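# Replace full sharps bin in wall bracket

## Task

The sharps container sitting in the wall bracket is full. Take it out, put the empty container from the shelved bench into the bracket in its place, and set the full one down inside the tote on the cart. Both the cart and the stool may be moved. At the end the gripper must be open with the robot backed away from everything, and the robot must still be upright and not leaning, or the task counts as failed.

## Robot and tools

Robot: a Hello Robot Stretch 4, about 1.6 m tall. It has one arm: an omni-wheel base (rim within 0.23 m of the base origin), a lift riding a vertical mast, an arm that telescopes forward, a three-joint wrist and a two-finger gripper. Cameras: head_camera (top of mast, facing forward and down; turn the base to aim it), head_left_camera and head_right_camera (fisheyes beside it, steeper, showing base and arm), wrist_camera (behind the fingers, looking along them, fingertips near the bottom of its image).

Frames: base frame has its origin on the floor below the base centre, x forward, y left, z up. hand_pose, a point between the open fingertips, is reported in this frame and may be slightly off. With all wrist joints at 0 the hand axes line up with the base axes. The odometry frame is the base frame as it was when the scene began.

execute_actions: argument actions is a list holding one action or nothing (empty just reports state and images). cameras optionally picks which images come back: head_camera, head_left_camera, head_right_camera, wrist_camera or all; omitted/null means all, [] means none; the images follow the order listed in the pictures line. An action contains base, joints or both, plus optional pace and contact_limits; alternatively it is only {"end_of_arm": "enable_torque"}, which re-powers wrist or gripper motors that shut off, holding them where they are. Motions in one action begin together and may finish at different moments.
- base: exactly one relative move from the current spot. translate_m: straight drive in metres, forward positive, -2 to 2. strafe_m: sideways in metres, left positive, -2 to 2. rotate_rad: turn in place in radians, counter-clockwise (left) positive, -3.2 to 3.2. A base move is measured from where the base last reported itself.
- joints: absolute targets by name. lift_m 0 to 1.2 (tolerance 0.004). arm_m extension 0 to 0.55 (0.004). wrist_yaw_rad -1.134 to 4.276 (0 forward, positive left, 3.14 folded back, above 3.4 the arm may block). wrist_pitch_rad -1.117 to 4.259 (0 level, 1.57 pointing down). wrist_roll_rad -1.117 to 4.259 (0 fingers level, positive turns clockwise viewed from behind). gripper_m fingertip gap -0.038 to 0.141 (below 0 the fingers press together). Joint targets outside range are clipped and noted; unknown keys or other bad values reject the whole call with no motion.
- pace: slow, default, fast or max. Base speed up to 0.1/0.3/0.4/0.6 m/s and turning 1/2/3/4 rad/s respectively; with lift above 0.2 these caps shrink, down to 0.3 m/s and 1 rad/s at full height.
- contact_limits: only arm_m, 0 (gentlest) to 0.75 (firmest), default 0.5; the arm stops when pushing beyond it.
Parts left out of an action may keep pursuing earlier targets without the status showing it. An action lasts at most 15 s. To unfold the wrist at start, send lift_m 0.4 with wrist_yaw_rad 0 together.

wait: seconds 0 to 10; nothing new is commanded; returns state and images. zoom_image: camera plus region [x0, y0, x1, y1] in pixels of that camera's latest full image, top-left origin, at most 504x504. finished_scene: scene number; ends the scene permanently and reports success, so only call it once the swap is complete and stable.

Result lines: base_status and joint_status report how each motion ended. done (for the base, wheels turned the commanded amount even if slipping); off_target (resting short, may still push); contact_stop_at_<key> (blocked; the part releases its target and that lift, arm or wheel can go slack, so a loaded lift may sink or the base may drift); limit_stop_at_<name>, e.g. own_body (self-collision guard, likely with pitch below -0.2 and roll below -0.4 or above 4; lift and arm may go slack) or tilt (leaning over 6 degrees; lift, arm and wheels go slack and ignore commands until upright); time_out; torque_fault (a wrist or gripper motor overloaded, e.g. gripper pressed by base/arm motion or over roughly 2 kg held level; it goes limp until enable_torque). on_its_own lists uncommanded things; held at means the held target, not the position. If a result reports a stop, later calls in that same reply are skipped. base_odometry counts wheel turns, heading -3.142 to 3.142, left positive; if turned_by_wheels and turned_by_imu differ by over about 0.1 rad, the base likely hit or slipped and heading is off by roughly their difference. base_tilt gives forward and right lean in degrees, with a constant bias up to 1.5. lidar_m: 12 horizontal distances in metres from the base origin, 30-degree sectors, first straight ahead and going counter-clockwise (4th left, 7th back, 10th right); - means nothing seen or closer than 0.25 m; it sees from about 0.15 m up, so tabletops register, but it misses glass, thin legs and much behind. wrist_depth_mm: 7x7 grid of median depths, 100 to 2000 mm, read from top left; - is out of range or hidden; the robot's own parts appear. motor_effort: percent of max, positive toward larger joint values, peak in brackets (noisy, with fixed per-motor bias); a rest effort flagged as unusual suggests pushing or carrying. For wheel_0, wheel_1, wheel_2, positive turns the base right.

Gripping: command gripper_m smaller than the object width; going further below squeezes harder and pulls the object in by up to a third of the shortfall. Neither the reading nor done proves a hold; a firm squeeze at commanded values of 0 or more shows as a clear gripper_m effort change. If fingertips jam on a surface below, lift up.

Avoid: driving or turning with over 1 kg held and arm_m above 0.2, especially at fast or max, which can topple the robot; strong steady pushes or pulls, mainly with the gripper high or high contact limit; drops, slams, hard hits, torque faults; ending tilted or still holding. Loose items may occasionally get nudged by outside forces. A changed base_tilt at rest may mean a wheel sits on something low.

Each tool is called by a JSON object that holds its "method" and its "body".

## Session

{"method": "execute_actions", "body": {"actions": []}}

Scene clock: 0.00 s.
base_odometry: x=+0.000 y=+0.000 heading=+0.000 (m, m, rad; odometry frame)
turned_by_wheels: +0.000 (rad since the last result)
turned_by_imu: +0.000 (rad since the last result)
base_tilt: forward=-0.2 right=+0.5 (deg)
lidar_m: 2.44 2.17 2.17 1.82 0.92 0.94 1.14 1.81 1.80 2.46 2.17 1.82
base_status: not commanded
joint_positions: lift_m=+0.212 arm_m=+0.002 wrist_yaw_rad=+3.043 wrist_pitch_rad=+0.007 wrist_roll_rad=+0.019 gripper_m=+0.057
joint_status: not commanded
motor_effort: lift_m=+21 arm_m=+0 wrist_yaw_rad=+0 wrist_pitch_rad=-5 wrist_roll_rad=+0 gripper_m=-3 wheel_0=+1 wheel_1=+0 wheel_2=+1 (%)
hand_pose: x=-0.1055 y=+0.1153 z=+0.3882 quat_wxyz=(+0.049, -0.003, +0.010, +0.999) (m; base frame)
wrist_depth_mm: - 145 - 1983 1661 946 809 / - 129 1618 1397 1138 946 820 / - 133 208 1397 1118 946 831 / 118 145 1661 1464 1160 946 831 / - - 1863 1430 1098 960 831 / 1499 1464 202 1336 201 946 878 / 946 976 931 - 991 866 904
pictures: head_camera, head_left_camera, head_right_camera, wrist_camera
Images, in order (width x height): head_camera 420x560, head_left_camera 420x672, head_right_camera 420x672, wrist_camera 616x392.

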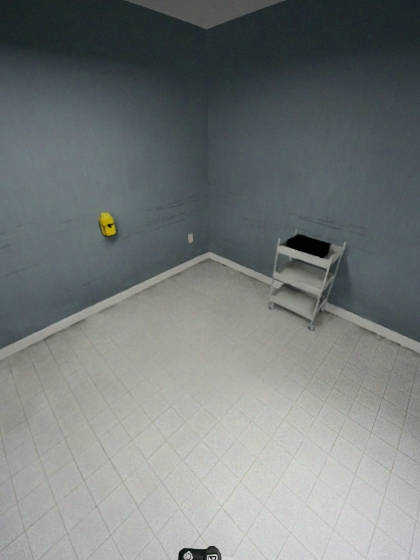

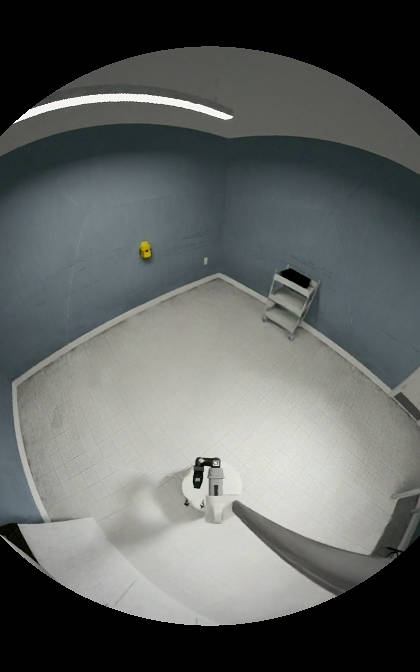

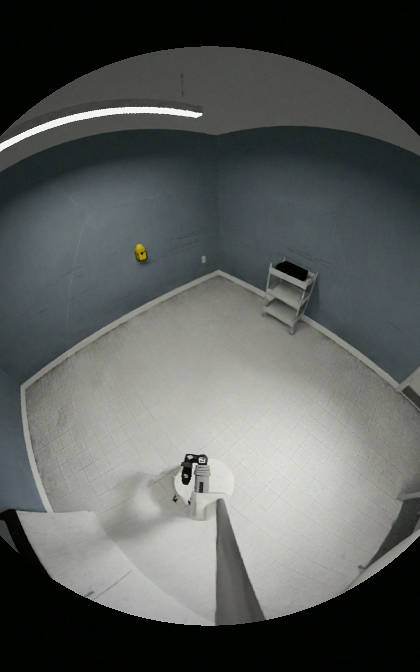

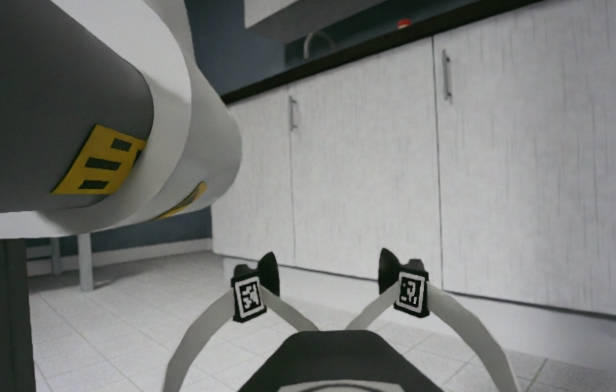

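{"method": "execute_actions", "body": {"actions": [{"base":{"rotate_rad":0.24}}], "cameras": []}}

{"method": "execute_actions", "body": {"actions": [{"base":{"translate_m":1.41},"joints":{"lift_m":0.7,"wrist_yaw_rad":-0.08,"gripper_m":0.14},"pace":"max"}], "cameras": []}}

{"method": "execute_actions", "body": {"actions": [{"base":{"rotate_rad":0.55},"joints":{"arm_m":0.1}}], "cameras": ["head_camera","wrist_camera"]}}

Scene clock: 1.20 s.
base_odometry: x=+0.000 y=+0.000 heading=+0.239 (m, m, rad; odometry frame)
turned_by_wheels: +0.239 (rad since the last result)
turned_by_imu: +0.240 (rad since the last result)
base_tilt: forward=-0.1 right=+0.5 (deg)
lidar_m: 2.20 2.17 2.15 0.98 0.93 0.99 1.40 1.80 1.89 2.27 1.84 1.85
base_status: done
joint_positions: lift_m=+0.212 arm_m=+0.002 wrist_yaw_rad=+3.043 wrist_pitch_rad=+0.007 wrist_roll_rad=+0.019 gripper_m=+0.057
joint_status: not commanded
motor_effort: lift_m=+20(21) arm_m=-1(0) wrist_yaw_rad=+0(1) wrist_pitch_rad=-6(6) wrist_roll_rad=+2(2) gripper_m=-5(2) wheel_0=-4(7) wheel_1=-2(8) wheel_2=-1(6) (%)
hand_pose: x=-0.1055 y=+0.1153 z=+0.3882 quat_wxyz=(+0.049, -0.003, +0.010, +0.999) (m; base frame)
wrist_depth_mm: - 144 - - 1983 1008 831 / - 128 - - 1281 1008 842 / - 134 208 1808 1308 1042 878 / 118 145 - 1808 1336 1025 866 / - - - 1863 1308 1042 866 / 1430 1499 201 1308 201 1042 917 / 960 960 891 - 991 854 891
pictures: none
No camera images: the call's "cameras" was empty. Leave "cameras" out to get every camera's image.

Scene clock: 5.13 s.
base_odometry: x=+1.370 y=+0.335 heading=+0.240 (m, m, rad; odometry frame)
turned_by_wheels: +0.000 (rad since the last result)
turned_by_imu: +0.001 (rad since the last result)
base_tilt: forward=-0.2 right=+0.6 (deg)
lidar_m: 0.97 0.83 0.96 1.34 2.21 1.91 2.38 3.04 2.09 1.11 1.33 1.30
base_status: done
joint_positions: lift_m=+0.700 arm_m=+0.002 wrist_yaw_rad=-0.080 wrist_pitch_rad=+0.007 wrist_roll_rad=+0.019 gripper_m=+0.140
joint_status: all done
motor_effort: lift_m=+23(27) arm_m=-1(0) wrist_yaw_rad=-2(9) wrist_pitch_rad=-6(6) wrist_roll_rad=+0(1) gripper_m=-1(1) wheel_0=+1(11) wheel_1=+1(10) wheel_2=+0(15) (%)
hand_pose: x=+0.4537 y=-0.1101 z=+0.8759 quat_wxyz=(+0.999, +0.010, +0.003, -0.040) (m; base frame)
wrist_depth_mm: 647 707 809 946 1078 1255 1182 / 654 723 820 917 1098 1281 1182 / 647 715 809 931 1078 1336 1182 / 580 715 798 931 1098 1281 1182 / 574 715 820 917 1060 1281 1205 / 634 699 759 866 1025 1182 1205 / 634 699 798 - 1118 1255 1229
pictures: none
No camera images: the call's "cameras" was empty. Leave "cameras" out to get every camera's image.

Scene clock: 6.47 s.
base_odometry: x=+1.370 y=+0.335 heading=+0.789 (m, m, rad; odometry frame)
turned_by_wheels: +0.549 (rad since the last result)
turned_by_imu: +0.550 (rad since the last result)
base_tilt: forward=-0.1 right=+0.6 (deg)
lidar_m: 0.83 0.98 1.37 2.21 1.92 2.47 3.80 2.07 1.12 1.44 1.28 0.82
base_status: done
joint_positions: lift_m=+0.700 arm_m=+0.099 wrist_yaw_rad=-0.080 wrist_pitch_rad=+0.007 wrist_roll_rad=+0.019 gripper_m=+0.140
joint_status: all done
motor_effort: lift_m=+23(23) arm_m=+6(8) wrist_yaw_rad=-2(2) wrist_pitch_rad=-6(6) wrist_roll_rad=+2(1) gripper_m=-1(4) wheel_0=-4(9) wheel_1=-3(8) wheel_2=+0(8) (%)
hand_pose: x=+0.5505 y=-0.1101 z=+0.8759 quat_wxyz=(+0.999, +0.010, +0.003, -0.040) (m; base frame)
wrist_depth_mm: 615 621 615 609 603 603 615 / 615 621 615 609 609 609 609 / 627 615 627 621 615 615 603 / 627 621 615 615 535 615 615 / 634 621 621 627 517 609 615 / 634 634 621 621 512 621 615 / 627 627 627 - 615 621 621
pictures: head_camera, wrist_camera
Images, in order (width x height): head_camera 420x560, wrist_camera 616x392.

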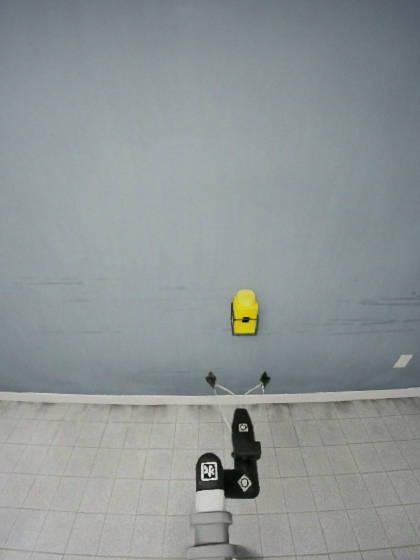

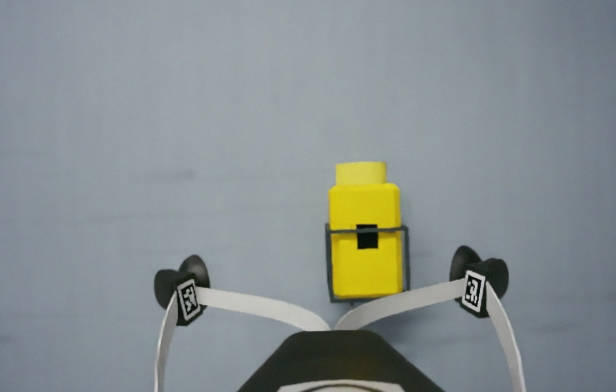

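{"method": "execute_actions", "body": {"actions": [{"base":{"strafe_m":-0.085},"joints":{"arm_m":0.35,"lift_m":0.715}}], "cameras": ["wrist_camera"]}}

Scene clock: 8.43 s.
base_odometry: x=+1.430 y=+0.275 heading=+0.789 (m, m, rad; odometry frame)
turned_by_wheels: +0.000 (rad since the last result)
turned_by_imu: +0.000 (rad since the last result)
base_tilt: forward=-0.2 right=+0.6 (deg)
lidar_m: 0.80 0.99 1.38 2.30 1.99 2.58 3.61 1.95 1.05 1.40 1.28 0.94
base_status: done
joint_positions: lift_m=+0.715 arm_m=+0.349 wrist_yaw_rad=-0.080 wrist_pitch_rad=+0.007 wrist_roll_rad=+0.019 gripper_m=+0.140
joint_status: all done
motor_effort: lift_m=+24(28) arm_m=+6(7) wrist_yaw_rad=-2(1) wrist_pitch_rad=-6(6) wrist_roll_rad=+2(1) gripper_m=-2(3) wheel_0=+3(11) wheel_1=-2(10) wheel_2=+0(1) (%)
hand_pose: x=+0.8004 y=-0.1102 z=+0.8908 quat_wxyz=(+0.999, +0.010, +0.003, -0.040) (m; base frame)
wrist_depth_mm: 359 359 359 355 355 355 351 / 362 357 359 355 355 353 355 / 364 364 362 362 357 357 355 / 368 362 362 265 359 357 359 / 366 368 362 258 364 359 357 / 370 366 262 250 249 362 357 / 366 368 366 - 362 362 362
pictures: wrist_camera
Images, in order (width x height): wrist_camera 616x392.

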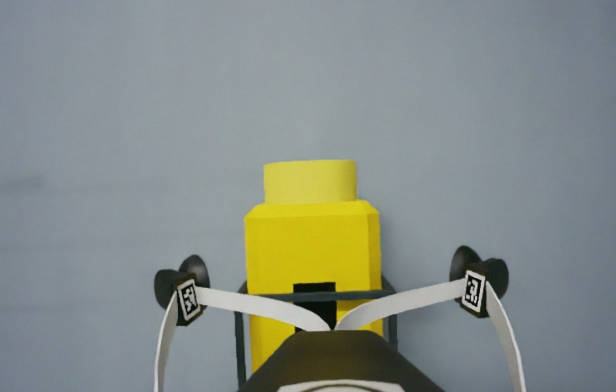

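{"method": "execute_actions", "body": {"actions": [{"base":{"strafe_m":0.006},"joints":{"arm_m":0.425,"lift_m":0.72}}], "cameras": ["wrist_camera"]}}

{"method": "execute_actions", "body": {"actions": [{"joints":{"arm_m":0.445,"gripper_m":0.03}}], "cameras": ["wrist_camera"]}}

{"method": "execute_actions", "body": {"actions": [{"joints":{"lift_m":0.85},"pace":"slow"}], "cameras": ["wrist_camera"]}}

{"method": "execute_actions", "body": {"actions": [{"joints":{"arm_m":0}}], "cameras": ["head_camera","wrist_camera"]}}

{"method": "zoom_image", "body": {"camera": "head_camera", "region": [180, 280, 300, 380]}}

{"method": "execute_actions", "body": {"actions": [{"base":{"rotate_rad":-2.0}}], "cameras": ["head_camera"]}}

Scene clock: 9.87 s.
base_odometry: x=+1.426 y=+0.279 heading=+0.789 (m, m, rad; odometry frame)
turned_by_wheels: +0.000 (rad since the last result)
turned_by_imu: +0.000 (rad since the last result)
base_tilt: forward=-0.1 right=+0.6 (deg)
lidar_m: 0.84 0.97 1.37 2.30 1.98 2.62 3.58 1.93 1.03 1.41 1.28 0.94
base_status: done
joint_positions: lift_m=+0.720 arm_m=+0.424 wrist_yaw_rad=-0.080 wrist_pitch_rad=+0.007 wrist_roll_rad=+0.019 gripper_m=+0.140
joint_status: all done
motor_effort: lift_m=+24(22) arm_m=+6(5) wrist_yaw_rad=+0(0) wrist_pitch_rad=-6(6) wrist_roll_rad=+0(1) gripper_m=-2(3) wheel_0=-1(8) wheel_1=+2(9) wheel_2=+0(0) (%)
hand_pose: x=+0.8754 y=-0.1102 z=+0.8958 quat_wxyz=(+0.999, +0.010, +0.003, -0.040) (m; base frame)
wrist_depth_mm: 289 286 285 283 283 281 279 / 289 286 286 285 282 282 281 / 287 287 286 283 283 282 282 / 290 287 286 192 285 283 282 / 290 289 287 184 183 285 285 / 289 289 196 183 183 286 285 / 290 290 289 - 176 286 285
pictures: wrist_camera
Images, in order (width x height): wrist_camera 616x392.

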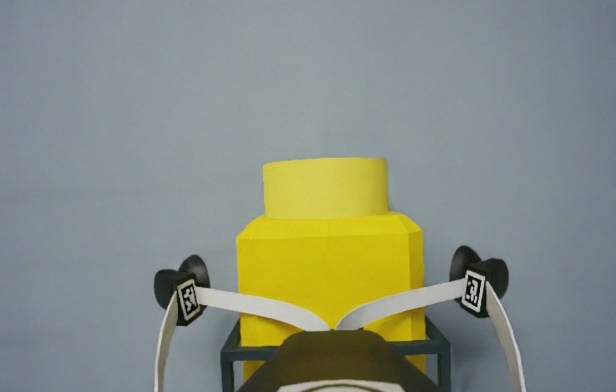

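Scene clock: 11.97 s.
base_odometry: x=+1.426 y=+0.279 heading=+0.789 (m, m, rad; odometry frame)
turned_by_wheels: +0.000 (rad since the last result)
turned_by_imu: +0.000 (rad since the last result)
base_tilt: forward=-0.1 right=+0.6 (deg)
lidar_m: 0.84 0.97 1.38 2.28 1.99 2.60 3.59 1.95 1.03 1.40 1.26 0.93
base_status: not commanded
joint_positions: lift_m=+0.720 arm_m=+0.445 wrist_yaw_rad=-0.076 wrist_pitch_rad=+0.007 wrist_roll_rad=+0.019 gripper_m=+0.030
joint_status: all done
motor_effort: lift_m=+24(24) arm_m=+2(7) wrist_yaw_rad=-13(14) wrist_pitch_rad=-6(6) wrist_roll_rad=-1(1) gripper_m=-22(19) wheel_0=-1(1) wheel_1=+2(2) wheel_2=+2(2) (%)
hand_pose: x=+0.8967 y=-0.1090 z=+0.8958 quat_wxyz=(+0.999, +0.010, +0.003, -0.038) (m; base frame)
wrist_depth_mm: 266 264 263 260 262 259 258 / 265 265 265 263 260 260 259 / 266 267 263 263 262 260 259 / 266 266 266 165 182 262 260 / 267 266 265 157 156 263 260 / 268 267 180 157 156 177 263 / 271 270 267 - 154 263 264
pictures: wrist_camera
Images, in order (width x height): wrist_camera 616x392.

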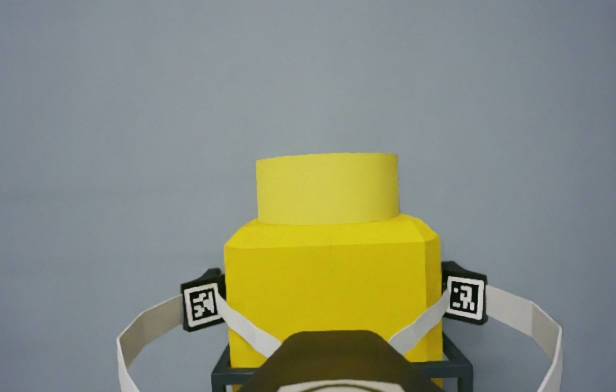

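Scene clock: 13.87 s.
base_odometry: x=+1.426 y=+0.279 heading=+0.789 (m, m, rad; odometry frame)
turned_by_wheels: +0.000 (rad since the last result)
turned_by_imu: +0.000 (rad since the last result)
base_tilt: forward=-0.1 right=+0.5 (deg)
lidar_m: 0.82 0.95 1.39 2.28 1.97 2.58 3.58 1.95 1.04 1.40 1.28 0.95
base_status: not commanded
joint_positions: lift_m=+0.850 arm_m=+0.445 wrist_yaw_rad=-0.080 wrist_pitch_rad=+0.013 wrist_roll_rad=+0.019 gripper_m=+0.030
joint_status: all done
motor_effort: lift_m=+26(29) arm_m=+2(2) wrist_yaw_rad=-2(13) wrist_pitch_rad=-21(24) wrist_roll_rad=+0(1) gripper_m=-24(27) wheel_0=-1(1) wheel_1=+2(2) wheel_2=+2(2) (%)
hand_pose: x=+0.8962 y=-0.1101 z=+1.0241 quat_wxyz=(+0.999, +0.010, +0.006, -0.040) (m; base frame)
wrist_depth_mm: 264 262 263 260 259 257 257 / 266 264 264 260 260 259 259 / 266 264 264 262 262 262 262 / 267 265 265 162 181 260 262 / 268 268 265 156 155 264 264 / 271 267 179 157 156 176 265 / 271 271 270 - 157 267 265
pictures: wrist_camera
Images, in order (width x height): wrist_camera 616x392.

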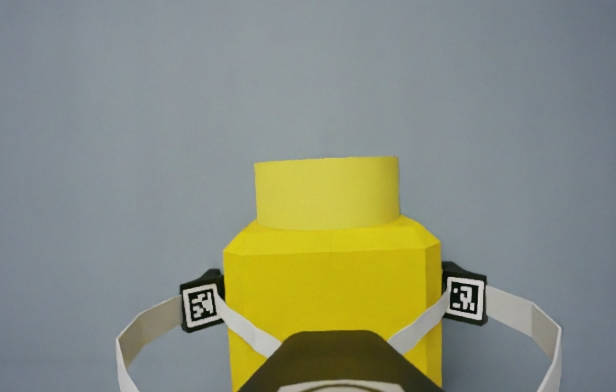

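Scene clock: 16.27 s.
base_odometry: x=+1.426 y=+0.279 heading=+0.789 (m, m, rad; odometry frame)
turned_by_wheels: +0.000 (rad since the last result)
turned_by_imu: +0.000 (rad since the last result)
base_tilt: forward=-0.1 right=+0.6 (deg)
lidar_m: 0.39 0.99 1.39 2.28 1.95 2.59 3.62 1.93 1.03 1.40 1.26 0.43
base_status: not commanded
joint_positions: lift_m=+0.850 arm_m=+0.003 wrist_yaw_rad=-0.080 wrist_pitch_rad=+0.013 wrist_roll_rad=+0.019 gripper_m=+0.030
joint_status: all done
joint sent to its limit — the command would take arm_m past its lower limit, so that joint was sent only as far as its limit.
motor_effort: lift_m=+26(26) arm_m=-6(6) wrist_yaw_rad=-1(2) wrist_pitch_rad=-21(21) wrist_roll_rad=+0(0) gripper_m=-20(20) wheel_0=-1(1) wheel_1=+2(2) wheel_2=+2(2) (%)
hand_pose: x=+0.4546 y=-0.1102 z=+1.0241 quat_wxyz=(+0.999, +0.010, +0.006, -0.040) (m; base frame)
wrist_depth_mm: 707 707 699 715 715 699 691 / 707 715 707 715 707 699 699 / 707 707 715 707 707 699 691 / 723 715 715 162 180 715 715 / 723 723 715 156 155 707 699 / 723 723 179 156 156 176 715 / 723 715 723 - 157 707 699
pictures: head_camera, wrist_camera
Images, in order (width x height): head_camera 420x560, wrist_camera 616x392.

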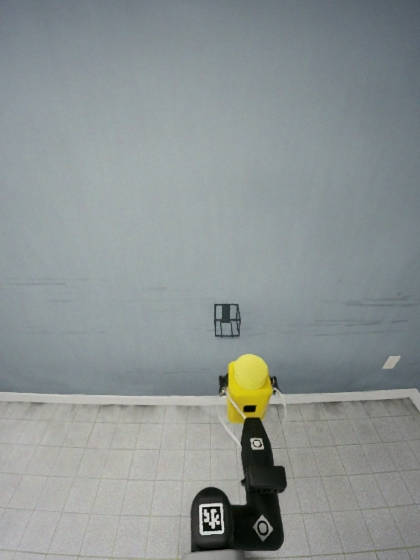

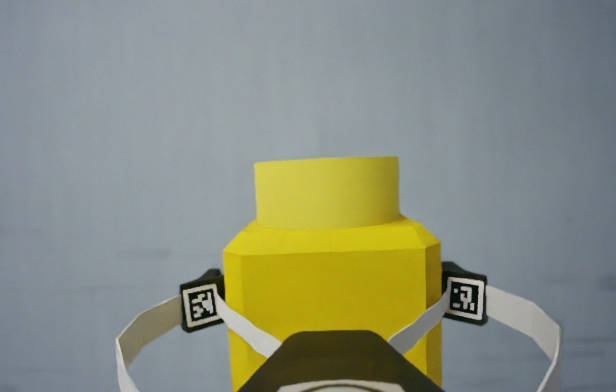

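Region (180, 280, 300, 380) of head_camera's 420x560 image, scaled by 4.200, with more detail than that image has.

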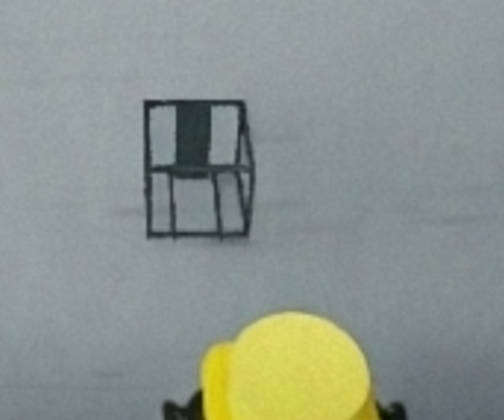

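Scene clock: 18.53 s.
base_odometry: x=+1.426 y=+0.279 heading=-1.210 (m, m, rad; odometry frame)
turned_by_wheels: -2.000 (rad since the last result)
turned_by_imu: -2.003 (rad since the last result)
base_tilt: forward=-0.2 right=+0.6 (deg)
lidar_m: 0.38 1.40 1.19 0.83 0.82 1.01 1.54 2.33 1.99 2.89 3.06 0.38
base_status: done
joint_positions: lift_m=+0.850 arm_m=+0.003 wrist_yaw_rad=-0.080 wrist_pitch_rad=+0.013 wrist_roll_rad=+0.019 gripper_m=+0.030
joint_status: not commanded
motor_effort: lift_m=+25(26) arm_m=-6(6) wrist_yaw_rad=+0(2) wrist_pitch_rad=-21(21) wrist_roll_rad=+1(0) gripper_m=-17(19) wheel_0=+3(9) wheel_1=+2(10) wheel_2=-1(8) (%)
hand_pose: x=+0.4546 y=-0.1102 z=+1.0242 quat_wxyz=(+0.999, +0.010, +0.006, -0.040) (m; base frame)
wrist_depth_mm: 1042 1160 1229 1397 1576 1756 - / 1042 1138 1281 1397 1576 1808 - / 1060 1138 1255 1397 1576 1708 - / 1042 1160 1281 163 181 1756 - / 1042 1138 1182 156 155 1756 - / 1042 1098 179 156 155 177 - / 1042 1160 1118 - 157 1756 1921
pictures: head_camera
Images, in order (width x height): head_camera 420x560.

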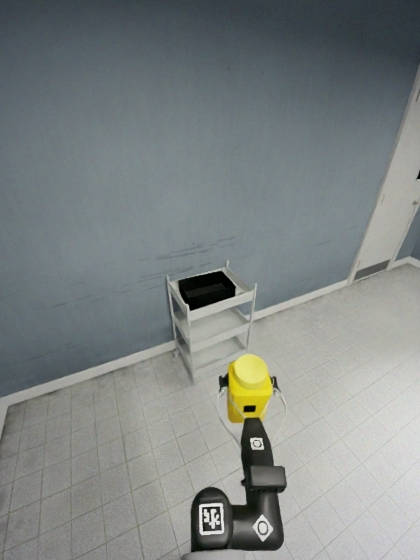

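{"method": "execute_actions", "body": {"actions": [{"base":{"rotate_rad":0.41},"joints":{"lift_m":0.78}}], "cameras": []}}

{"method": "execute_actions", "body": {"actions": [{"base":{"strafe_m":-0.41},"joints":{"arm_m":0.16}}], "cameras": ["head_camera"]}}

{"method": "execute_actions", "body": {"actions": [{"base":{"translate_m":0.52}}], "cameras": ["head_camera"]}}

Scene clock: 20.00 s.
base_odometry: x=+1.426 y=+0.279 heading=-0.801 (m, m, rad; odometry frame)
turned_by_wheels: +0.410 (rad since the last result)
turned_by_imu: +0.410 (rad since the last result)
base_tilt: forward=-0.2 right=+0.6 (deg)
lidar_m: 0.40 1.30 0.95 0.81 0.97 1.33 2.33 2.00 2.54 3.05 1.97 0.39
base_status: done
joint_positions: lift_m=+0.780 arm_m=+0.003 wrist_yaw_rad=-0.080 wrist_pitch_rad=+0.012 wrist_roll_rad=+0.019 gripper_m=+0.030
joint_status: all done
motor_effort: lift_m=+19(22) arm_m=-6(6) wrist_yaw_rad=-1(4) wrist_pitch_rad=-21(20) wrist_roll_rad=+1(1) gripper_m=-21(18) wheel_0=-2(9) wheel_1=-3(7) wheel_2=-1(6) (%)
hand_pose: x=+0.4546 y=-0.1102 z=+0.9547 quat_wxyz=(+0.999, +0.010, +0.006, -0.040) (m; base frame)
wrist_depth_mm: 1138 1182 1205 1182 1205 1205 1205 / 1182 1205 1205 1205 1229 1229 1229 / 1205 1205 1182 1205 1229 1205 1255 / 1182 1205 1182 162 181 1229 1229 / 1229 1229 1205 155 154 1229 1205 / 1205 1205 179 156 156 177 798 / 1182 1229 1205 - 157 1138 1229
pictures: none
No camera images: the call's "cameras" was empty. Leave "cameras" out to get every camera's image.

Scene clock: 22.70 s.
base_odometry: x=+1.132 y=-0.006 heading=-0.801 (m, m, rad; odometry frame)
turned_by_wheels: +0.000 (rad since the last result)
turned_by_imu: -0.001 (rad since the last result)
base_tilt: forward=-0.2 right=+0.6 (deg)
lidar_m: 0.54 1.47 1.37 1.22 1.38 1.94 2.03 1.85 2.57 2.64 1.98 1.02
base_status: done
joint_positions: lift_m=+0.780 arm_m=+0.159 wrist_yaw_rad=-0.080 wrist_pitch_rad=+0.012 wrist_roll_rad=+0.019 gripper_m=+0.030
joint_status: all done
motor_effort: lift_m=+19(19) arm_m=+6(4) wrist_yaw_rad=-1(2) wrist_pitch_rad=-20(20) wrist_roll_rad=+1(1) gripper_m=-21(20) wheel_0=+2(11) wheel_1=+0(11) wheel_2=+0(1) (%)
hand_pose: x=+0.6104 y=-0.1102 z=+0.9547 quat_wxyz=(+0.999, +0.010, +0.006, -0.040) (m; base frame)
wrist_depth_mm: 1025 1025 1025 1025 1008 1042 1008 / 1025 1025 1025 1025 1025 1025 1025 / 1025 1025 1042 1025 1042 1042 1042 / 1025 1025 1060 163 180 1042 1042 / 1025 1042 1042 156 156 1042 1042 / 1025 1042 179 156 156 177 1060 / 1025 1042 603 - 157 1098 1078
pictures: head_camera
Images, in order (width x height): head_camera 420x560.

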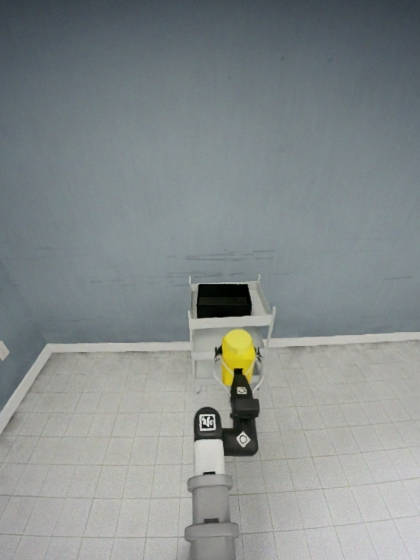

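Scene clock: 25.90 s.
base_odometry: x=+1.494 y=-0.379 heading=-0.800 (m, m, rad; odometry frame)
turned_by_wheels: +0.001 (rad since the last result)
turned_by_imu: +0.001 (rad since the last result)
base_tilt: forward=-0.2 right=+0.6 (deg)
lidar_m: 0.45 0.92 1.27 1.31 1.28 1.93 2.35 2.38 2.77 2.67 1.22 0.50
base_status: done
joint_positions: lift_m=+0.780 arm_m=+0.159 wrist_yaw_rad=-0.080 wrist_pitch_rad=+0.012 wrist_roll_rad=+0.019 gripper_m=+0.030
joint_status: not commanded
motor_effort: lift_m=+20(20) arm_m=+6(6) wrist_yaw_rad=-1(0) wrist_pitch_rad=-20(20) wrist_roll_rad=+3(1) gripper_m=-18(17) wheel_0=+4(8) wheel_1=+4(7) wheel_2=+1(9) (%)
hand_pose: x=+0.6104 y=-0.1102 z=+0.9547 quat_wxyz=(+0.999, +0.010, +0.006, -0.040) (m; base frame)
wrist_depth_mm: 496 500 500 508 508 508 517 / 504 508 504 504 512 504 512 / 504 504 508 504 517 512 512 / 508 508 512 163 180 521 512 / 508 512 521 156 154 517 517 / 508 512 180 156 155 176 521 / 521 517 512 - 156 517 521
pictures: head_camera
Images, in order (width x height): head_camera 420x560.

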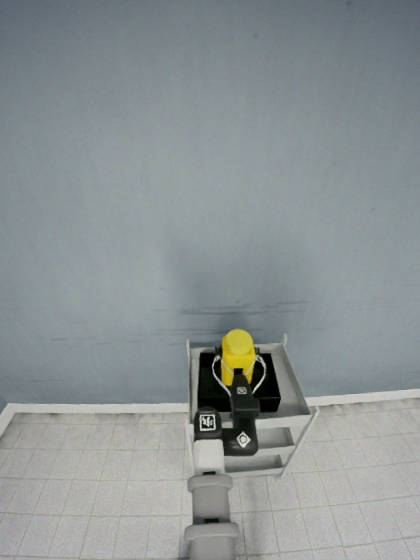

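{"method": "execute_actions", "body": {"actions": [{"base":{"strafe_m":-0.03},"joints":{"arm_m":0.195,"lift_m":0.69}}], "cameras": ["head_camera","wrist_camera"]}}

{"method": "zoom_image", "body": {"camera": "head_camera", "region": [150, 320, 320, 480]}}

Scene clock: 27.40 s.
base_odometry: x=+1.472 y=-0.400 heading=-0.800 (m, m, rad; odometry frame)
turned_by_wheels: +0.000 (rad since the last result)
turned_by_imu: +0.000 (rad since the last result)
base_tilt: forward=-0.2 right=+0.6 (deg)
lidar_m: 0.44 0.92 1.29 1.34 1.32 1.95 2.35 2.37 2.74 2.66 1.26 0.49
base_status: done
joint_positions: lift_m=+0.690 arm_m=+0.194 wrist_yaw_rad=-0.080 wrist_pitch_rad=+0.012 wrist_roll_rad=+0.019 gripper_m=+0.030
joint_status: all done
motor_effort: lift_m=+19(21) arm_m=+6(7) wrist_yaw_rad=+0(0) wrist_pitch_rad=-20(21) wrist_roll_rad=+1(2) gripper_m=-25(21) wheel_0=+1(10) wheel_1=+0(10) wheel_2=+0(1) (%)
hand_pose: x=+0.6454 y=-0.1102 z=+0.8647 quat_wxyz=(+0.999, +0.010, +0.006, -0.040) (m; base frame)
wrist_depth_mm: 466 462 469 473 473 473 473 / 466 469 466 473 469 480 477 / 469 469 473 477 477 484 473 / 469 473 477 163 180 480 480 / 473 473 480 156 155 480 484 / 473 477 179 156 155 177 488 / 477 480 327 - 157 397 484
pictures: head_camera, wrist_camera
Images, in order (width x height): head_camera 420x560, wrist_camera 616x392.

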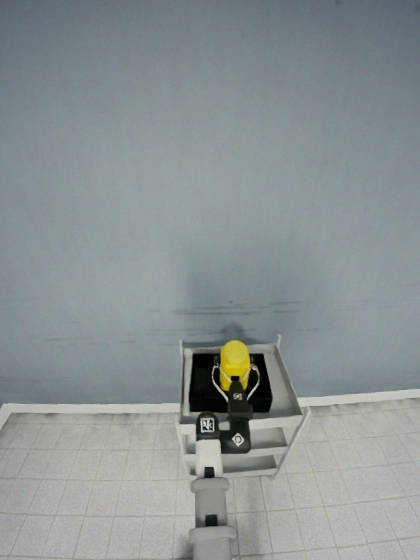

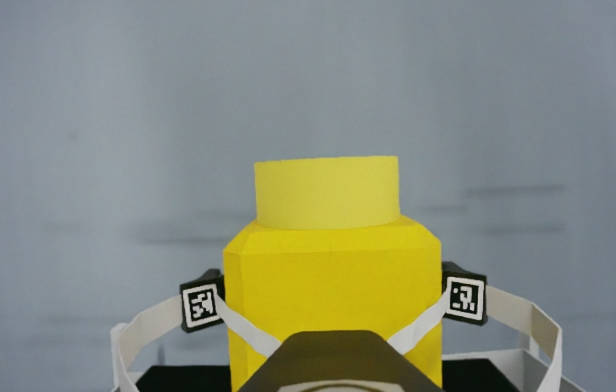

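Region (150, 320, 320, 480) of head_camera's 420x560 image, scaled by 2.965, with more detail than that image has; it fills the top 474 rows of this view, and the rest is white.

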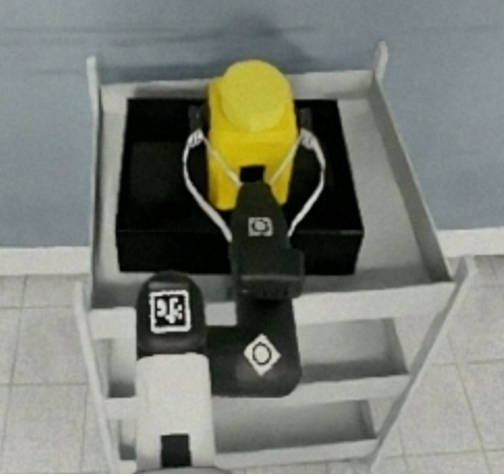

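{"method": "execute_actions", "body": {"actions": [{"joints":{"lift_m":0.611,"arm_m":0.205},"pace":"slow"}], "cameras": ["wrist_camera"]}}

Scene clock: 29.03 s.
base_odometry: x=+1.472 y=-0.400 heading=-0.800 (m, m, rad; odometry frame)
turned_by_wheels: +0.000 (rad since the last result)
turned_by_imu: +0.000 (rad since the last result)
base_tilt: forward=-0.2 right=+0.6 (deg)
lidar_m: 0.44 0.92 1.31 1.34 1.31 1.98 2.34 2.39 2.76 2.63 1.22 0.49
base_status: not commanded
joint_positions: lift_m=+0.611 arm_m=+0.204 wrist_yaw_rad=-0.080 wrist_pitch_rad=+0.007 wrist_roll_rad=+0.019 gripper_m=+0.030
joint_status: all done
motor_effort: lift_m=+17(19) arm_m=+6(9) wrist_yaw_rad=-1(0) wrist_pitch_rad=-6(20) wrist_roll_rad=+0(1) gripper_m=-19(24) wheel_0=+1(1) wheel_1=+0(0) wheel_2=+0(0) (%)
hand_pose: x=+0.6554 y=-0.1102 z=+0.7874 quat_wxyz=(+0.999, +0.010, +0.003, -0.040) (m; base frame)
wrist_depth_mm: 455 459 462 459 466 469 462 / 459 462 459 459 466 466 469 / 459 462 466 462 466 466 469 / 466 462 466 163 181 466 469 / 462 462 466 156 156 477 473 / 462 296 180 156 156 177 355 / 208 290 312 - 157 303 -
pictures: wrist_camera
Images, in order (width x height): wrist_camera 616x392.

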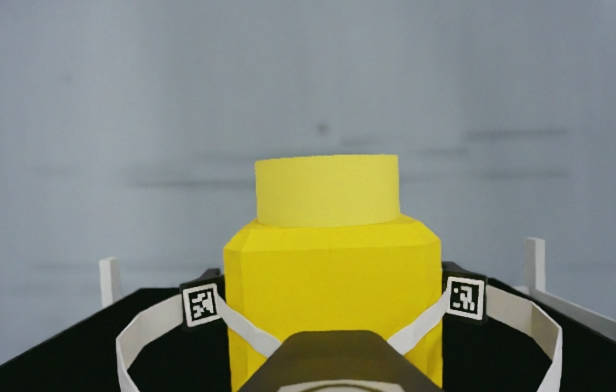

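{"method": "execute_actions", "body": {"actions": [{"joints":{"gripper_m":0.115}}], "cameras": []}}

{"method": "execute_actions", "body": {"actions": [{"base":{"translate_m":-0.3},"joints":{"lift_m":0.7,"arm_m":0.0,"gripper_m":0.14},"pace":"fast"}], "cameras": ["head_camera"]}}

{"method": "execute_actions", "body": {"actions": [{"base":{"rotate_rad":-1.9},"pace":"fast"}], "cameras": ["head_camera"]}}

Scene clock: 30.90 s.
base_odometry: x=+1.472 y=-0.400 heading=-0.800 (m, m, rad; odometry frame)
turned_by_wheels: +0.000 (rad since the last result)
turned_by_imu: +0.000 (rad since the last result)
base_tilt: forward=-0.2 right=+0.6 (deg)
lidar_m: 0.45 0.93 1.27 1.34 1.32 1.95 2.34 2.39 2.71 2.65 1.23 0.49
base_status: not commanded
joint_positions: lift_m=+0.611 arm_m=+0.204 wrist_yaw_rad=-0.080 wrist_pitch_rad=+0.008 wrist_roll_rad=+0.019 gripper_m=+0.115
joint_status: all done
motor_effort: lift_m=+17(17) arm_m=+6(6) wrist_yaw_rad=+0(0) wrist_pitch_rad=-8(9) wrist_roll_rad=+1(2) gripper_m=+0(21) wheel_0=+1(1) wheel_1=+0(0) wheel_2=+0(0) (%)
hand_pose: x=+0.6554 y=-0.1102 z=+0.7872 quat_wxyz=(+0.999, +0.010, +0.004, -0.040) (m; base frame)
wrist_depth_mm: 459 455 462 459 462 462 466 / 462 462 455 459 466 469 466 / 459 462 459 469 466 466 469 / 462 462 462 191 466 466 473 / 462 466 466 182 185 473 473 / 469 314 193 180 185 256 349 / 208 272 314 - 190 304 227
pictures: none
No camera images: the call's "cameras" was empty. Leave "cameras" out to get every camera's image.

Scene clock: 32.93 s.
base_odometry: x=+1.263 y=-0.185 heading=-0.801 (m, m, rad; odometry frame)
turned_by_wheels: -0.001 (rad since the last result)
turned_by_imu: -0.001 (rad since the last result)
base_tilt: forward=-0.2 right=+0.6 (deg)
lidar_m: 0.74 1.24 1.40 1.27 1.43 1.97 2.06 2.06 2.75 2.62 1.65 0.78
base_status: done
joint_positions: lift_m=+0.700 arm_m=+0.003 wrist_yaw_rad=-0.080 wrist_pitch_rad=+0.007 wrist_roll_rad=+0.019 gripper_m=+0.140
joint_status: all done
joint sent to its limit — the command would take arm_m past its lower limit, so that joint was sent only as far as its limit.
motor_effort: lift_m=+24(27) arm_m=-6(7) wrist_yaw_rad=+0(2) wrist_pitch_rad=-6(7) wrist_roll_rad=+1(1) gripper_m=+3(5) wheel_0=-4(9) wheel_1=-2(8) wheel_2=-2(12) (%)
hand_pose: x=+0.4545 y=-0.1103 z=+0.8758 quat_wxyz=(+0.999, +0.010, +0.003, -0.040) (m; base frame)
wrist_depth_mm: 960 960 946 960 976 960 960 / 960 976 960 946 960 976 976 / 960 976 960 960 976 991 976 / 976 976 1008 991 976 976 991 / 976 976 976 707 991 991 991 / 946 976 544 603 559 554 976 / 991 991 554 - 564 991 991
pictures: head_camera
Images, in order (width x height): head_camera 420x560.

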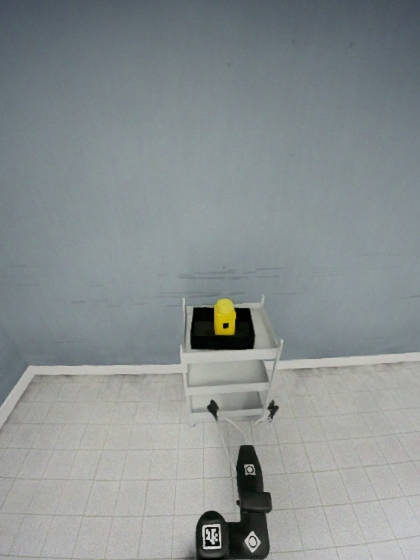

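Scene clock: 34.97 s.
base_odometry: x=+1.263 y=-0.185 heading=-2.700 (m, m, rad; odometry frame)
turned_by_wheels: -1.899 (rad since the last result)
turned_by_imu: -1.903 (rad since the last result)
base_tilt: forward=-0.2 right=+0.5 (deg)
lidar_m: 2.59 2.61 1.44 0.76 0.75 1.35 1.35 1.26 1.55 2.53 2.02 2.22
base_status: done
joint_positions: lift_m=+0.700 arm_m=+0.003 wrist_yaw_rad=-0.080 wrist_pitch_rad=+0.007 wrist_roll_rad=+0.019 gripper_m=+0.140
joint_status: not commanded
motor_effort: lift_m=+23(24) arm_m=-6(6) wrist_yaw_rad=-1(0) wrist_pitch_rad=-6(6) wrist_roll_rad=+1(1) gripper_m=+1(1) wheel_0=+4(8) wheel_1=+3(12) wheel_2=+0(8) (%)
hand_pose: x=+0.4546 y=-0.1102 z=+0.8759 quat_wxyz=(+0.999, +0.010, +0.003, -0.040) (m; base frame)
wrist_depth_mm: - - - - - - - / - - - - - - - / - - - - - - - / - - - - - - 1863 / - - - - - - 1863 / - - - - - - 1921 / - - - - - 1808 1808
pictures: head_camera
Images, in order (width x height): head_camera 420x560.

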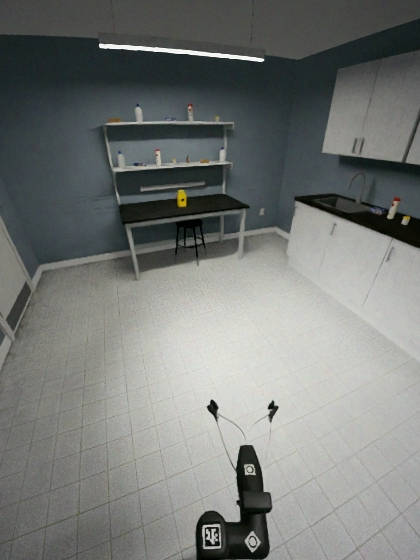

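{"method": "execute_actions", "body": {"actions": [{"base":{"translate_m":1.85},"joints":{"lift_m":0.86},"pace":"max"}], "cameras": []}}

{"method": "execute_actions", "body": {"actions": [{"base":{"rotate_rad":0.33},"joints":{"arm_m":0.1}}], "cameras": ["head_camera","wrist_camera"]}}

Scene clock: 40.70 s.
base_odometry: x=-0.409 y=-0.976 heading=-2.699 (m, m, rad; odometry frame)
turned_by_wheels: +0.001 (rad since the last result)
turned_by_imu: +0.000 (rad since the last result)
base_tilt: forward=-0.3 right=+0.6 (deg)
lidar_m: 0.82 0.82 0.93 1.74 1.74 1.95 3.15 3.13 1.66 1.38 1.36 1.03
base_status: done
joint_positions: lift_m=+0.860 arm_m=+0.003 wrist_yaw_rad=-0.080 wrist_pitch_rad=+0.007 wrist_roll_rad=+0.019 gripper_m=+0.140
joint_status: all done
motor_effort: lift_m=+21(28) arm_m=-5(6) wrist_yaw_rad=-1(1) wrist_pitch_rad=-6(6) wrist_roll_rad=+0(1) gripper_m=+0(1) wheel_0=+3(9) wheel_1=+3(10) wheel_2=+1(12) (%)
hand_pose: x=+0.4546 y=-0.1102 z=+1.0361 quat_wxyz=(+0.999, +0.010, +0.003, -0.040) (m; base frame)
wrist_depth_mm: 1205 1255 1281 1397 1661 1863 1863 / 1229 1281 1430 1537 1661 1921 1808 / 1205 1229 1430 1537 1708 1921 1808 / 1255 1336 1430 1537 1808 1921 1921 / 1255 1308 1430 1537 1708 1808 1863 / 1098 991 878 1042 854 854 1921 / 750 715 699 - 820 976 1863
pictures: none
No camera images: the call's "cameras" was empty. Leave "cameras" out to get every camera's image.

Scene clock: 41.97 s.
base_odometry: x=-0.409 y=-0.976 heading=-2.370 (m, m, rad; odometry frame)
turned_by_wheels: +0.329 (rad since the last result)
turned_by_imu: +0.330 (rad since the last result)
base_tilt: forward=-0.3 right=+0.6 (deg)
lidar_m: 0.82 0.87 1.80 1.75 1.86 1.97 3.16 2.79 1.42 1.38 1.22 0.86
base_status: done
joint_positions: lift_m=+0.860 arm_m=+0.099 wrist_yaw_rad=-0.080 wrist_pitch_rad=+0.007 wrist_roll_rad=+0.019 gripper_m=+0.140
joint_status: all done
motor_effort: lift_m=+21(21) arm_m=+6(7) wrist_yaw_rad=-2(0) wrist_pitch_rad=-6(6) wrist_roll_rad=+2(1) gripper_m=-3(2) wheel_0=-5(7) wheel_1=-3(8) wheel_2=-1(8) (%)
hand_pose: x=+0.5504 y=-0.1101 z=+1.0361 quat_wxyz=(+0.999, +0.010, +0.003, -0.040) (m; base frame)
wrist_depth_mm: 1308 1229 1255 1308 1308 1336 1308 / 1336 1308 1308 1336 1336 1366 1336 / 1308 1205 1366 1366 1308 1336 1229 / 1336 1336 1336 1366 1336 1336 1336 / 1281 1281 1308 1281 1397 1366 1366 / 1308 1008 878 820 842 831 931 / 741 723 715 - 715 668 668
pictures: head_camera, wrist_camera
Images, in order (width x height): head_camera 420x560, wrist_camera 616x392.

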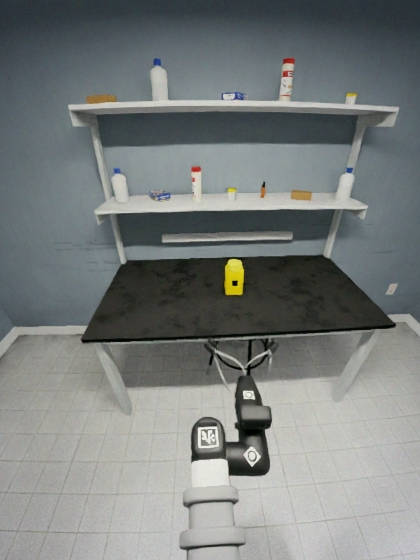

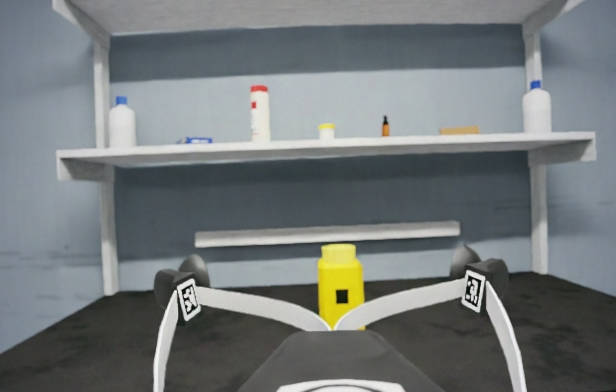

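{"method": "execute_actions", "body": {"actions": [{"base":{"rotate_rad":-0.075},"joints":{"lift_m":0.705}}], "cameras": []}}

{"method": "execute_actions", "body": {"actions": [{"base":{"translate_m":0.3},"joints":{"arm_m":0.28}}], "cameras": ["head_camera","wrist_camera"]}}

Scene clock: 43.87 s.
base_odometry: x=-0.409 y=-0.976 heading=-2.445 (m, m, rad; odometry frame)
turned_by_wheels: -0.075 (rad since the last result)
turned_by_imu: -0.075 (rad since the last result)
base_tilt: forward=-0.2 right=+0.6 (deg)
lidar_m: 0.82 0.84 1.85 1.75 1.81 1.97 3.16 3.04 1.46 1.37 1.40 0.91
base_status: done
joint_positions: lift_m=+0.705 arm_m=+0.099 wrist_yaw_rad=-0.080 wrist_pitch_rad=+0.007 wrist_roll_rad=+0.019 gripper_m=+0.140
joint_status: all done
motor_effort: lift_m=+17(20) arm_m=+6(6) wrist_yaw_rad=+0(1) wrist_pitch_rad=-7(6) wrist_roll_rad=+1(1) gripper_m=+3(1) wheel_0=+2(5) wheel_1=+2(7) wheel_2=+1(4) (%)
hand_pose: x=+0.5504 y=-0.1102 z=+0.8814 quat_wxyz=(+0.999, +0.010, +0.003, -0.040) (m; base frame)
wrist_depth_mm: 1281 1308 1308 1336 1366 1366 1397 / 1060 1281 1160 1182 1255 1182 1464 / 1255 1308 1308 1366 1366 1430 1430 / 1281 1308 1281 1281 1366 1397 1430 / 1229 1138 1078 842 991 904 891 / 585 517 521 539 591 564 634 / 544 554 1336 - 597 1397 1464
pictures: none
No camera images: the call's "cameras" was empty. Leave "cameras" out to get every camera's image.

Scene clock: 46.33 s.
base_odometry: x=-0.639 y=-1.169 heading=-2.444 (m, m, rad; odometry frame)
turned_by_wheels: +0.001 (rad since the last result)
turned_by_imu: +0.001 (rad since the last result)
base_tilt: forward=-0.1 right=+0.6 (deg)
lidar_m: 0.51 0.55 0.70 1.76 1.83 2.20 3.48 2.99 1.46 1.33 0.84 0.58
base_status: done
joint_positions: lift_m=+0.705 arm_m=+0.279 wrist_yaw_rad=-0.080 wrist_pitch_rad=+0.007 wrist_roll_rad=+0.019 gripper_m=+0.140
joint_status: all done
motor_effort: lift_m=+17(17) arm_m=+6(5) wrist_yaw_rad=-1(0) wrist_pitch_rad=-6(6) wrist_roll_rad=+1(1) gripper_m=+5(2) wheel_0=+4(8) wheel_1=+4(7) wheel_2=+0(10) (%)
hand_pose: x=+0.7304 y=-0.1102 z=+0.8814 quat_wxyz=(+0.999, +0.010, +0.003, -0.040) (m; base frame)
wrist_depth_mm: 574 585 591 603 621 627 661 / 788 809 809 842 854 878 917 / 798 820 842 854 878 878 891 / 788 809 831 349 854 904 917 / 798 820 820 343 866 878 866 / 580 512 345 340 442 433 484 / 392 377 373 - 379 347 347
pictures: head_camera, wrist_camera
Images, in order (width x height): head_camera 420x560, wrist_camera 616x392.

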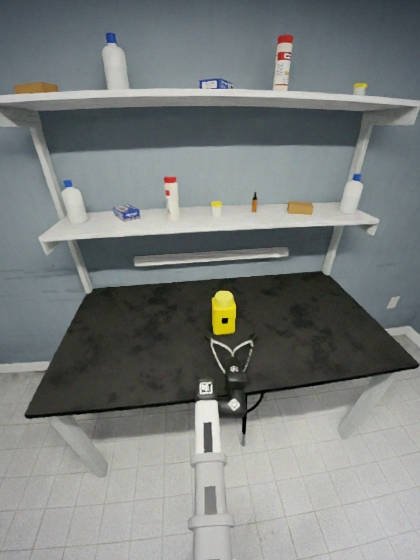

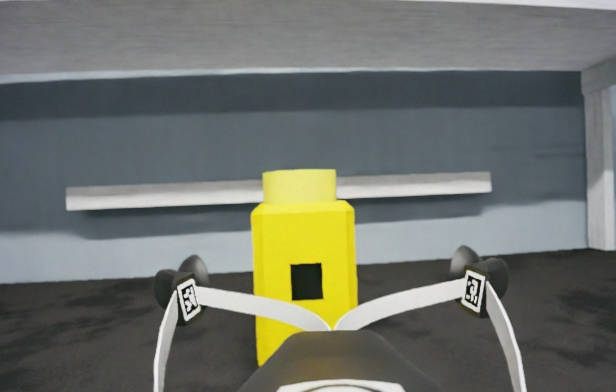

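{"method": "execute_actions", "body": {"actions": [{"base":{"strafe_m":0.011},"joints":{"arm_m":0.438}}], "cameras": ["wrist_camera"]}}

{"method": "execute_actions", "body": {"actions": [{"joints":{"arm_m":0.458,"gripper_m":0.03}}], "cameras": ["wrist_camera"]}}

{"method": "execute_actions", "body": {"actions": [{"joints":{"lift_m":0.74}}], "cameras": []}}

{"method": "execute_actions", "body": {"actions": [{"base":{"translate_m":-0.55},"joints":{"arm_m":0},"pace":"fast"}], "cameras": ["wrist_camera"]}}

Scene clock: 48.10 s.
base_odometry: x=-0.632 y=-1.177 heading=-2.444 (m, m, rad; odometry frame)
turned_by_wheels: +0.000 (rad since the last result)
turned_by_imu: +0.000 (rad since the last result)
base_tilt: forward=-0.2 right=+0.6 (deg)
lidar_m: 0.54 0.55 0.73 1.74 1.82 2.18 3.48 3.00 1.46 1.36 0.85 0.58
base_status: done
joint_positions: lift_m=+0.705 arm_m=+0.437 wrist_yaw_rad=-0.080 wrist_pitch_rad=+0.007 wrist_roll_rad=+0.019 gripper_m=+0.140
joint_status: all done
motor_effort: lift_m=+17(17) arm_m=+6(4) wrist_yaw_rad=-1(0) wrist_pitch_rad=-6(6) wrist_roll_rad=-2(0) gripper_m=+1(1) wheel_0=-3(9) wheel_1=+3(11) wheel_2=+0(0) (%)
hand_pose: x=+0.8884 y=-0.1102 z=+0.8814 quat_wxyz=(+0.999, +0.010, +0.003, -0.040) (m; base frame)
wrist_depth_mm: 574 580 585 615 627 621 668 / 647 654 654 676 691 723 741 / 634 661 683 683 707 715 732 / 640 585 609 190 634 707 732 / 647 654 668 182 186 723 732 / 574 517 196 181 186 427 484 / 387 377 349 - 196 349 347
pictures: wrist_camera
Images, in order (width x height): wrist_camera 616x392.

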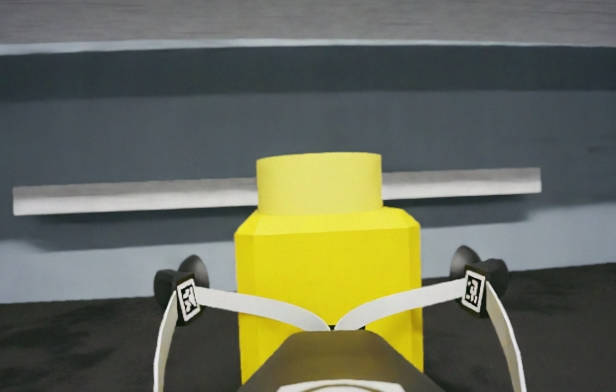

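Scene clock: 50.20 s.
base_odometry: x=-0.632 y=-1.177 heading=-2.444 (m, m, rad; odometry frame)
turned_by_wheels: +0.000 (rad since the last result)
turned_by_imu: +0.000 (rad since the last result)
base_tilt: forward=-0.2 right=+0.6 (deg)
lidar_m: 0.53 0.55 0.72 1.73 1.81 2.19 3.49 3.03 1.46 1.35 0.84 0.59
base_status: not commanded
joint_positions: lift_m=+0.705 arm_m=+0.457 wrist_yaw_rad=-0.080 wrist_pitch_rad=+0.007 wrist_roll_rad=+0.019 gripper_m=+0.030
joint_status: all done
motor_effort: lift_m=+17(17) arm_m=+6(7) wrist_yaw_rad=+0(0) wrist_pitch_rad=-6(6) wrist_roll_rad=+1(0) gripper_m=-19(20) wheel_0=-3(3) wheel_1=+3(3) wheel_2=+0(0) (%)
hand_pose: x=+0.9084 y=-0.1102 z=+0.8814 quat_wxyz=(+0.999, +0.010, +0.003, -0.040) (m; base frame)
wrist_depth_mm: 585 580 591 615 621 627 661 / 621 634 640 654 676 691 715 / 621 640 661 661 676 699 715 / 591 574 591 172 183 691 715 / 627 634 647 164 164 699 723 / 574 569 179 165 163 178 484 / 392 351 347 - 163 347 336
pictures: wrist_camera
Images, in order (width x height): wrist_camera 616x392.

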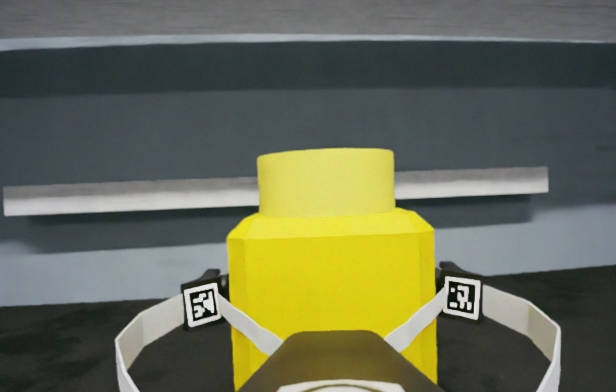

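Scene clock: 51.17 s.
base_odometry: x=-0.632 y=-1.177 heading=-2.444 (m, m, rad; odometry frame)
turned_by_wheels: +0.000 (rad since the last result)
turned_by_imu: +0.000 (rad since the last result)
base_tilt: forward=-0.2 right=+0.6 (deg)
lidar_m: 0.52 0.53 0.73 1.74 1.81 2.19 3.48 3.01 1.43 1.35 0.87 0.55
base_status: not commanded
joint_positions: lift_m=+0.740 arm_m=+0.457 wrist_yaw_rad=-0.080 wrist_pitch_rad=+0.009 wrist_roll_rad=+0.019 gripper_m=+0.030
joint_status: all done
motor_effort: lift_m=+25(25) arm_m=+6(6) wrist_yaw_rad=-1(0) wrist_pitch_rad=-10(10) wrist_roll_rad=+2(1) gripper_m=-17(21) wheel_0=-3(3) wheel_1=+4(3) wheel_2=+0(0) (%)
hand_pose: x=+0.9084 y=-0.1102 z=+0.9153 quat_wxyz=(+0.999, +0.010, +0.004, -0.040) (m; base frame)
wrist_depth_mm: 504 508 521 539 544 549 574 / 621 634 647 661 676 691 707 / 621 640 654 661 691 699 715 / 621 627 654 173 621 691 723 / 627 634 654 164 164 699 723 / 627 634 179 164 164 179 569 / 466 415 410 - 164 413 402
pictures: none
No camera images: the call's "cameras" was empty. Leave "cameras" out to get every camera's image.

Scene clock: 53.93 s.
base_odometry: x=-0.210 y=-0.824 heading=-2.445 (m, m, rad; odometry frame)
turned_by_wheels: -0.001 (rad since the last result)
turned_by_imu: -0.001 (rad since the last result)
base_tilt: forward=-0.2 right=+0.6 (deg)
lidar_m: 1.08 1.11 1.84 1.73 1.79 1.77 2.90 2.97 1.50 1.39 1.41 0.42
base_status: done
joint_positions: lift_m=+0.740 arm_m=+0.003 wrist_yaw_rad=-0.080 wrist_pitch_rad=+0.009 wrist_roll_rad=+0.019 gripper_m=+0.030
joint_status: all done
joint sent to its limit — the command would take arm_m past its lower limit, so that joint was sent only as far as its limit.
motor_effort: lift_m=+24(25) arm_m=-6(5) wrist_yaw_rad=+0(2) wrist_pitch_rad=-11(11) wrist_roll_rad=+0(0) gripper_m=-19(24) wheel_0=-2(9) wheel_1=-2(8) wheel_2=-2(13) (%)
hand_pose: x=+0.4546 y=-0.1103 z=+0.9152 quat_wxyz=(+0.999, +0.010, +0.004, -0.040) (m; base frame)
wrist_depth_mm: 1618 1537 1537 1576 1618 1756 1808 / 1537 1618 1661 1661 1661 1756 1808 / 1537 1576 1661 1499 1537 1756 1808 / 1618 1661 1661 172 1661 1863 1921 / 1576 1336 976 165 163 1118 1921 / 878 854 180 165 164 179 1042 / 1618 1576 1618 - 165 1708 1756
pictures: wrist_camera
Images, in order (width x height): wrist_camera 616x392.

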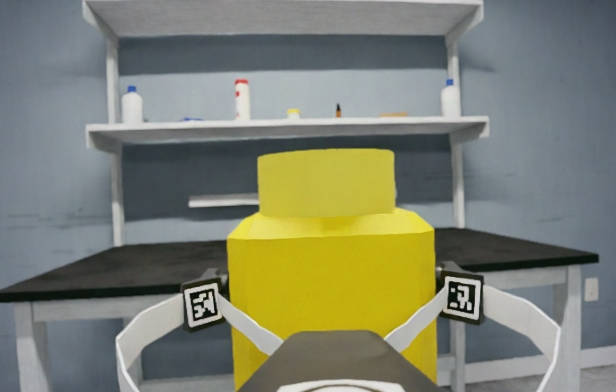

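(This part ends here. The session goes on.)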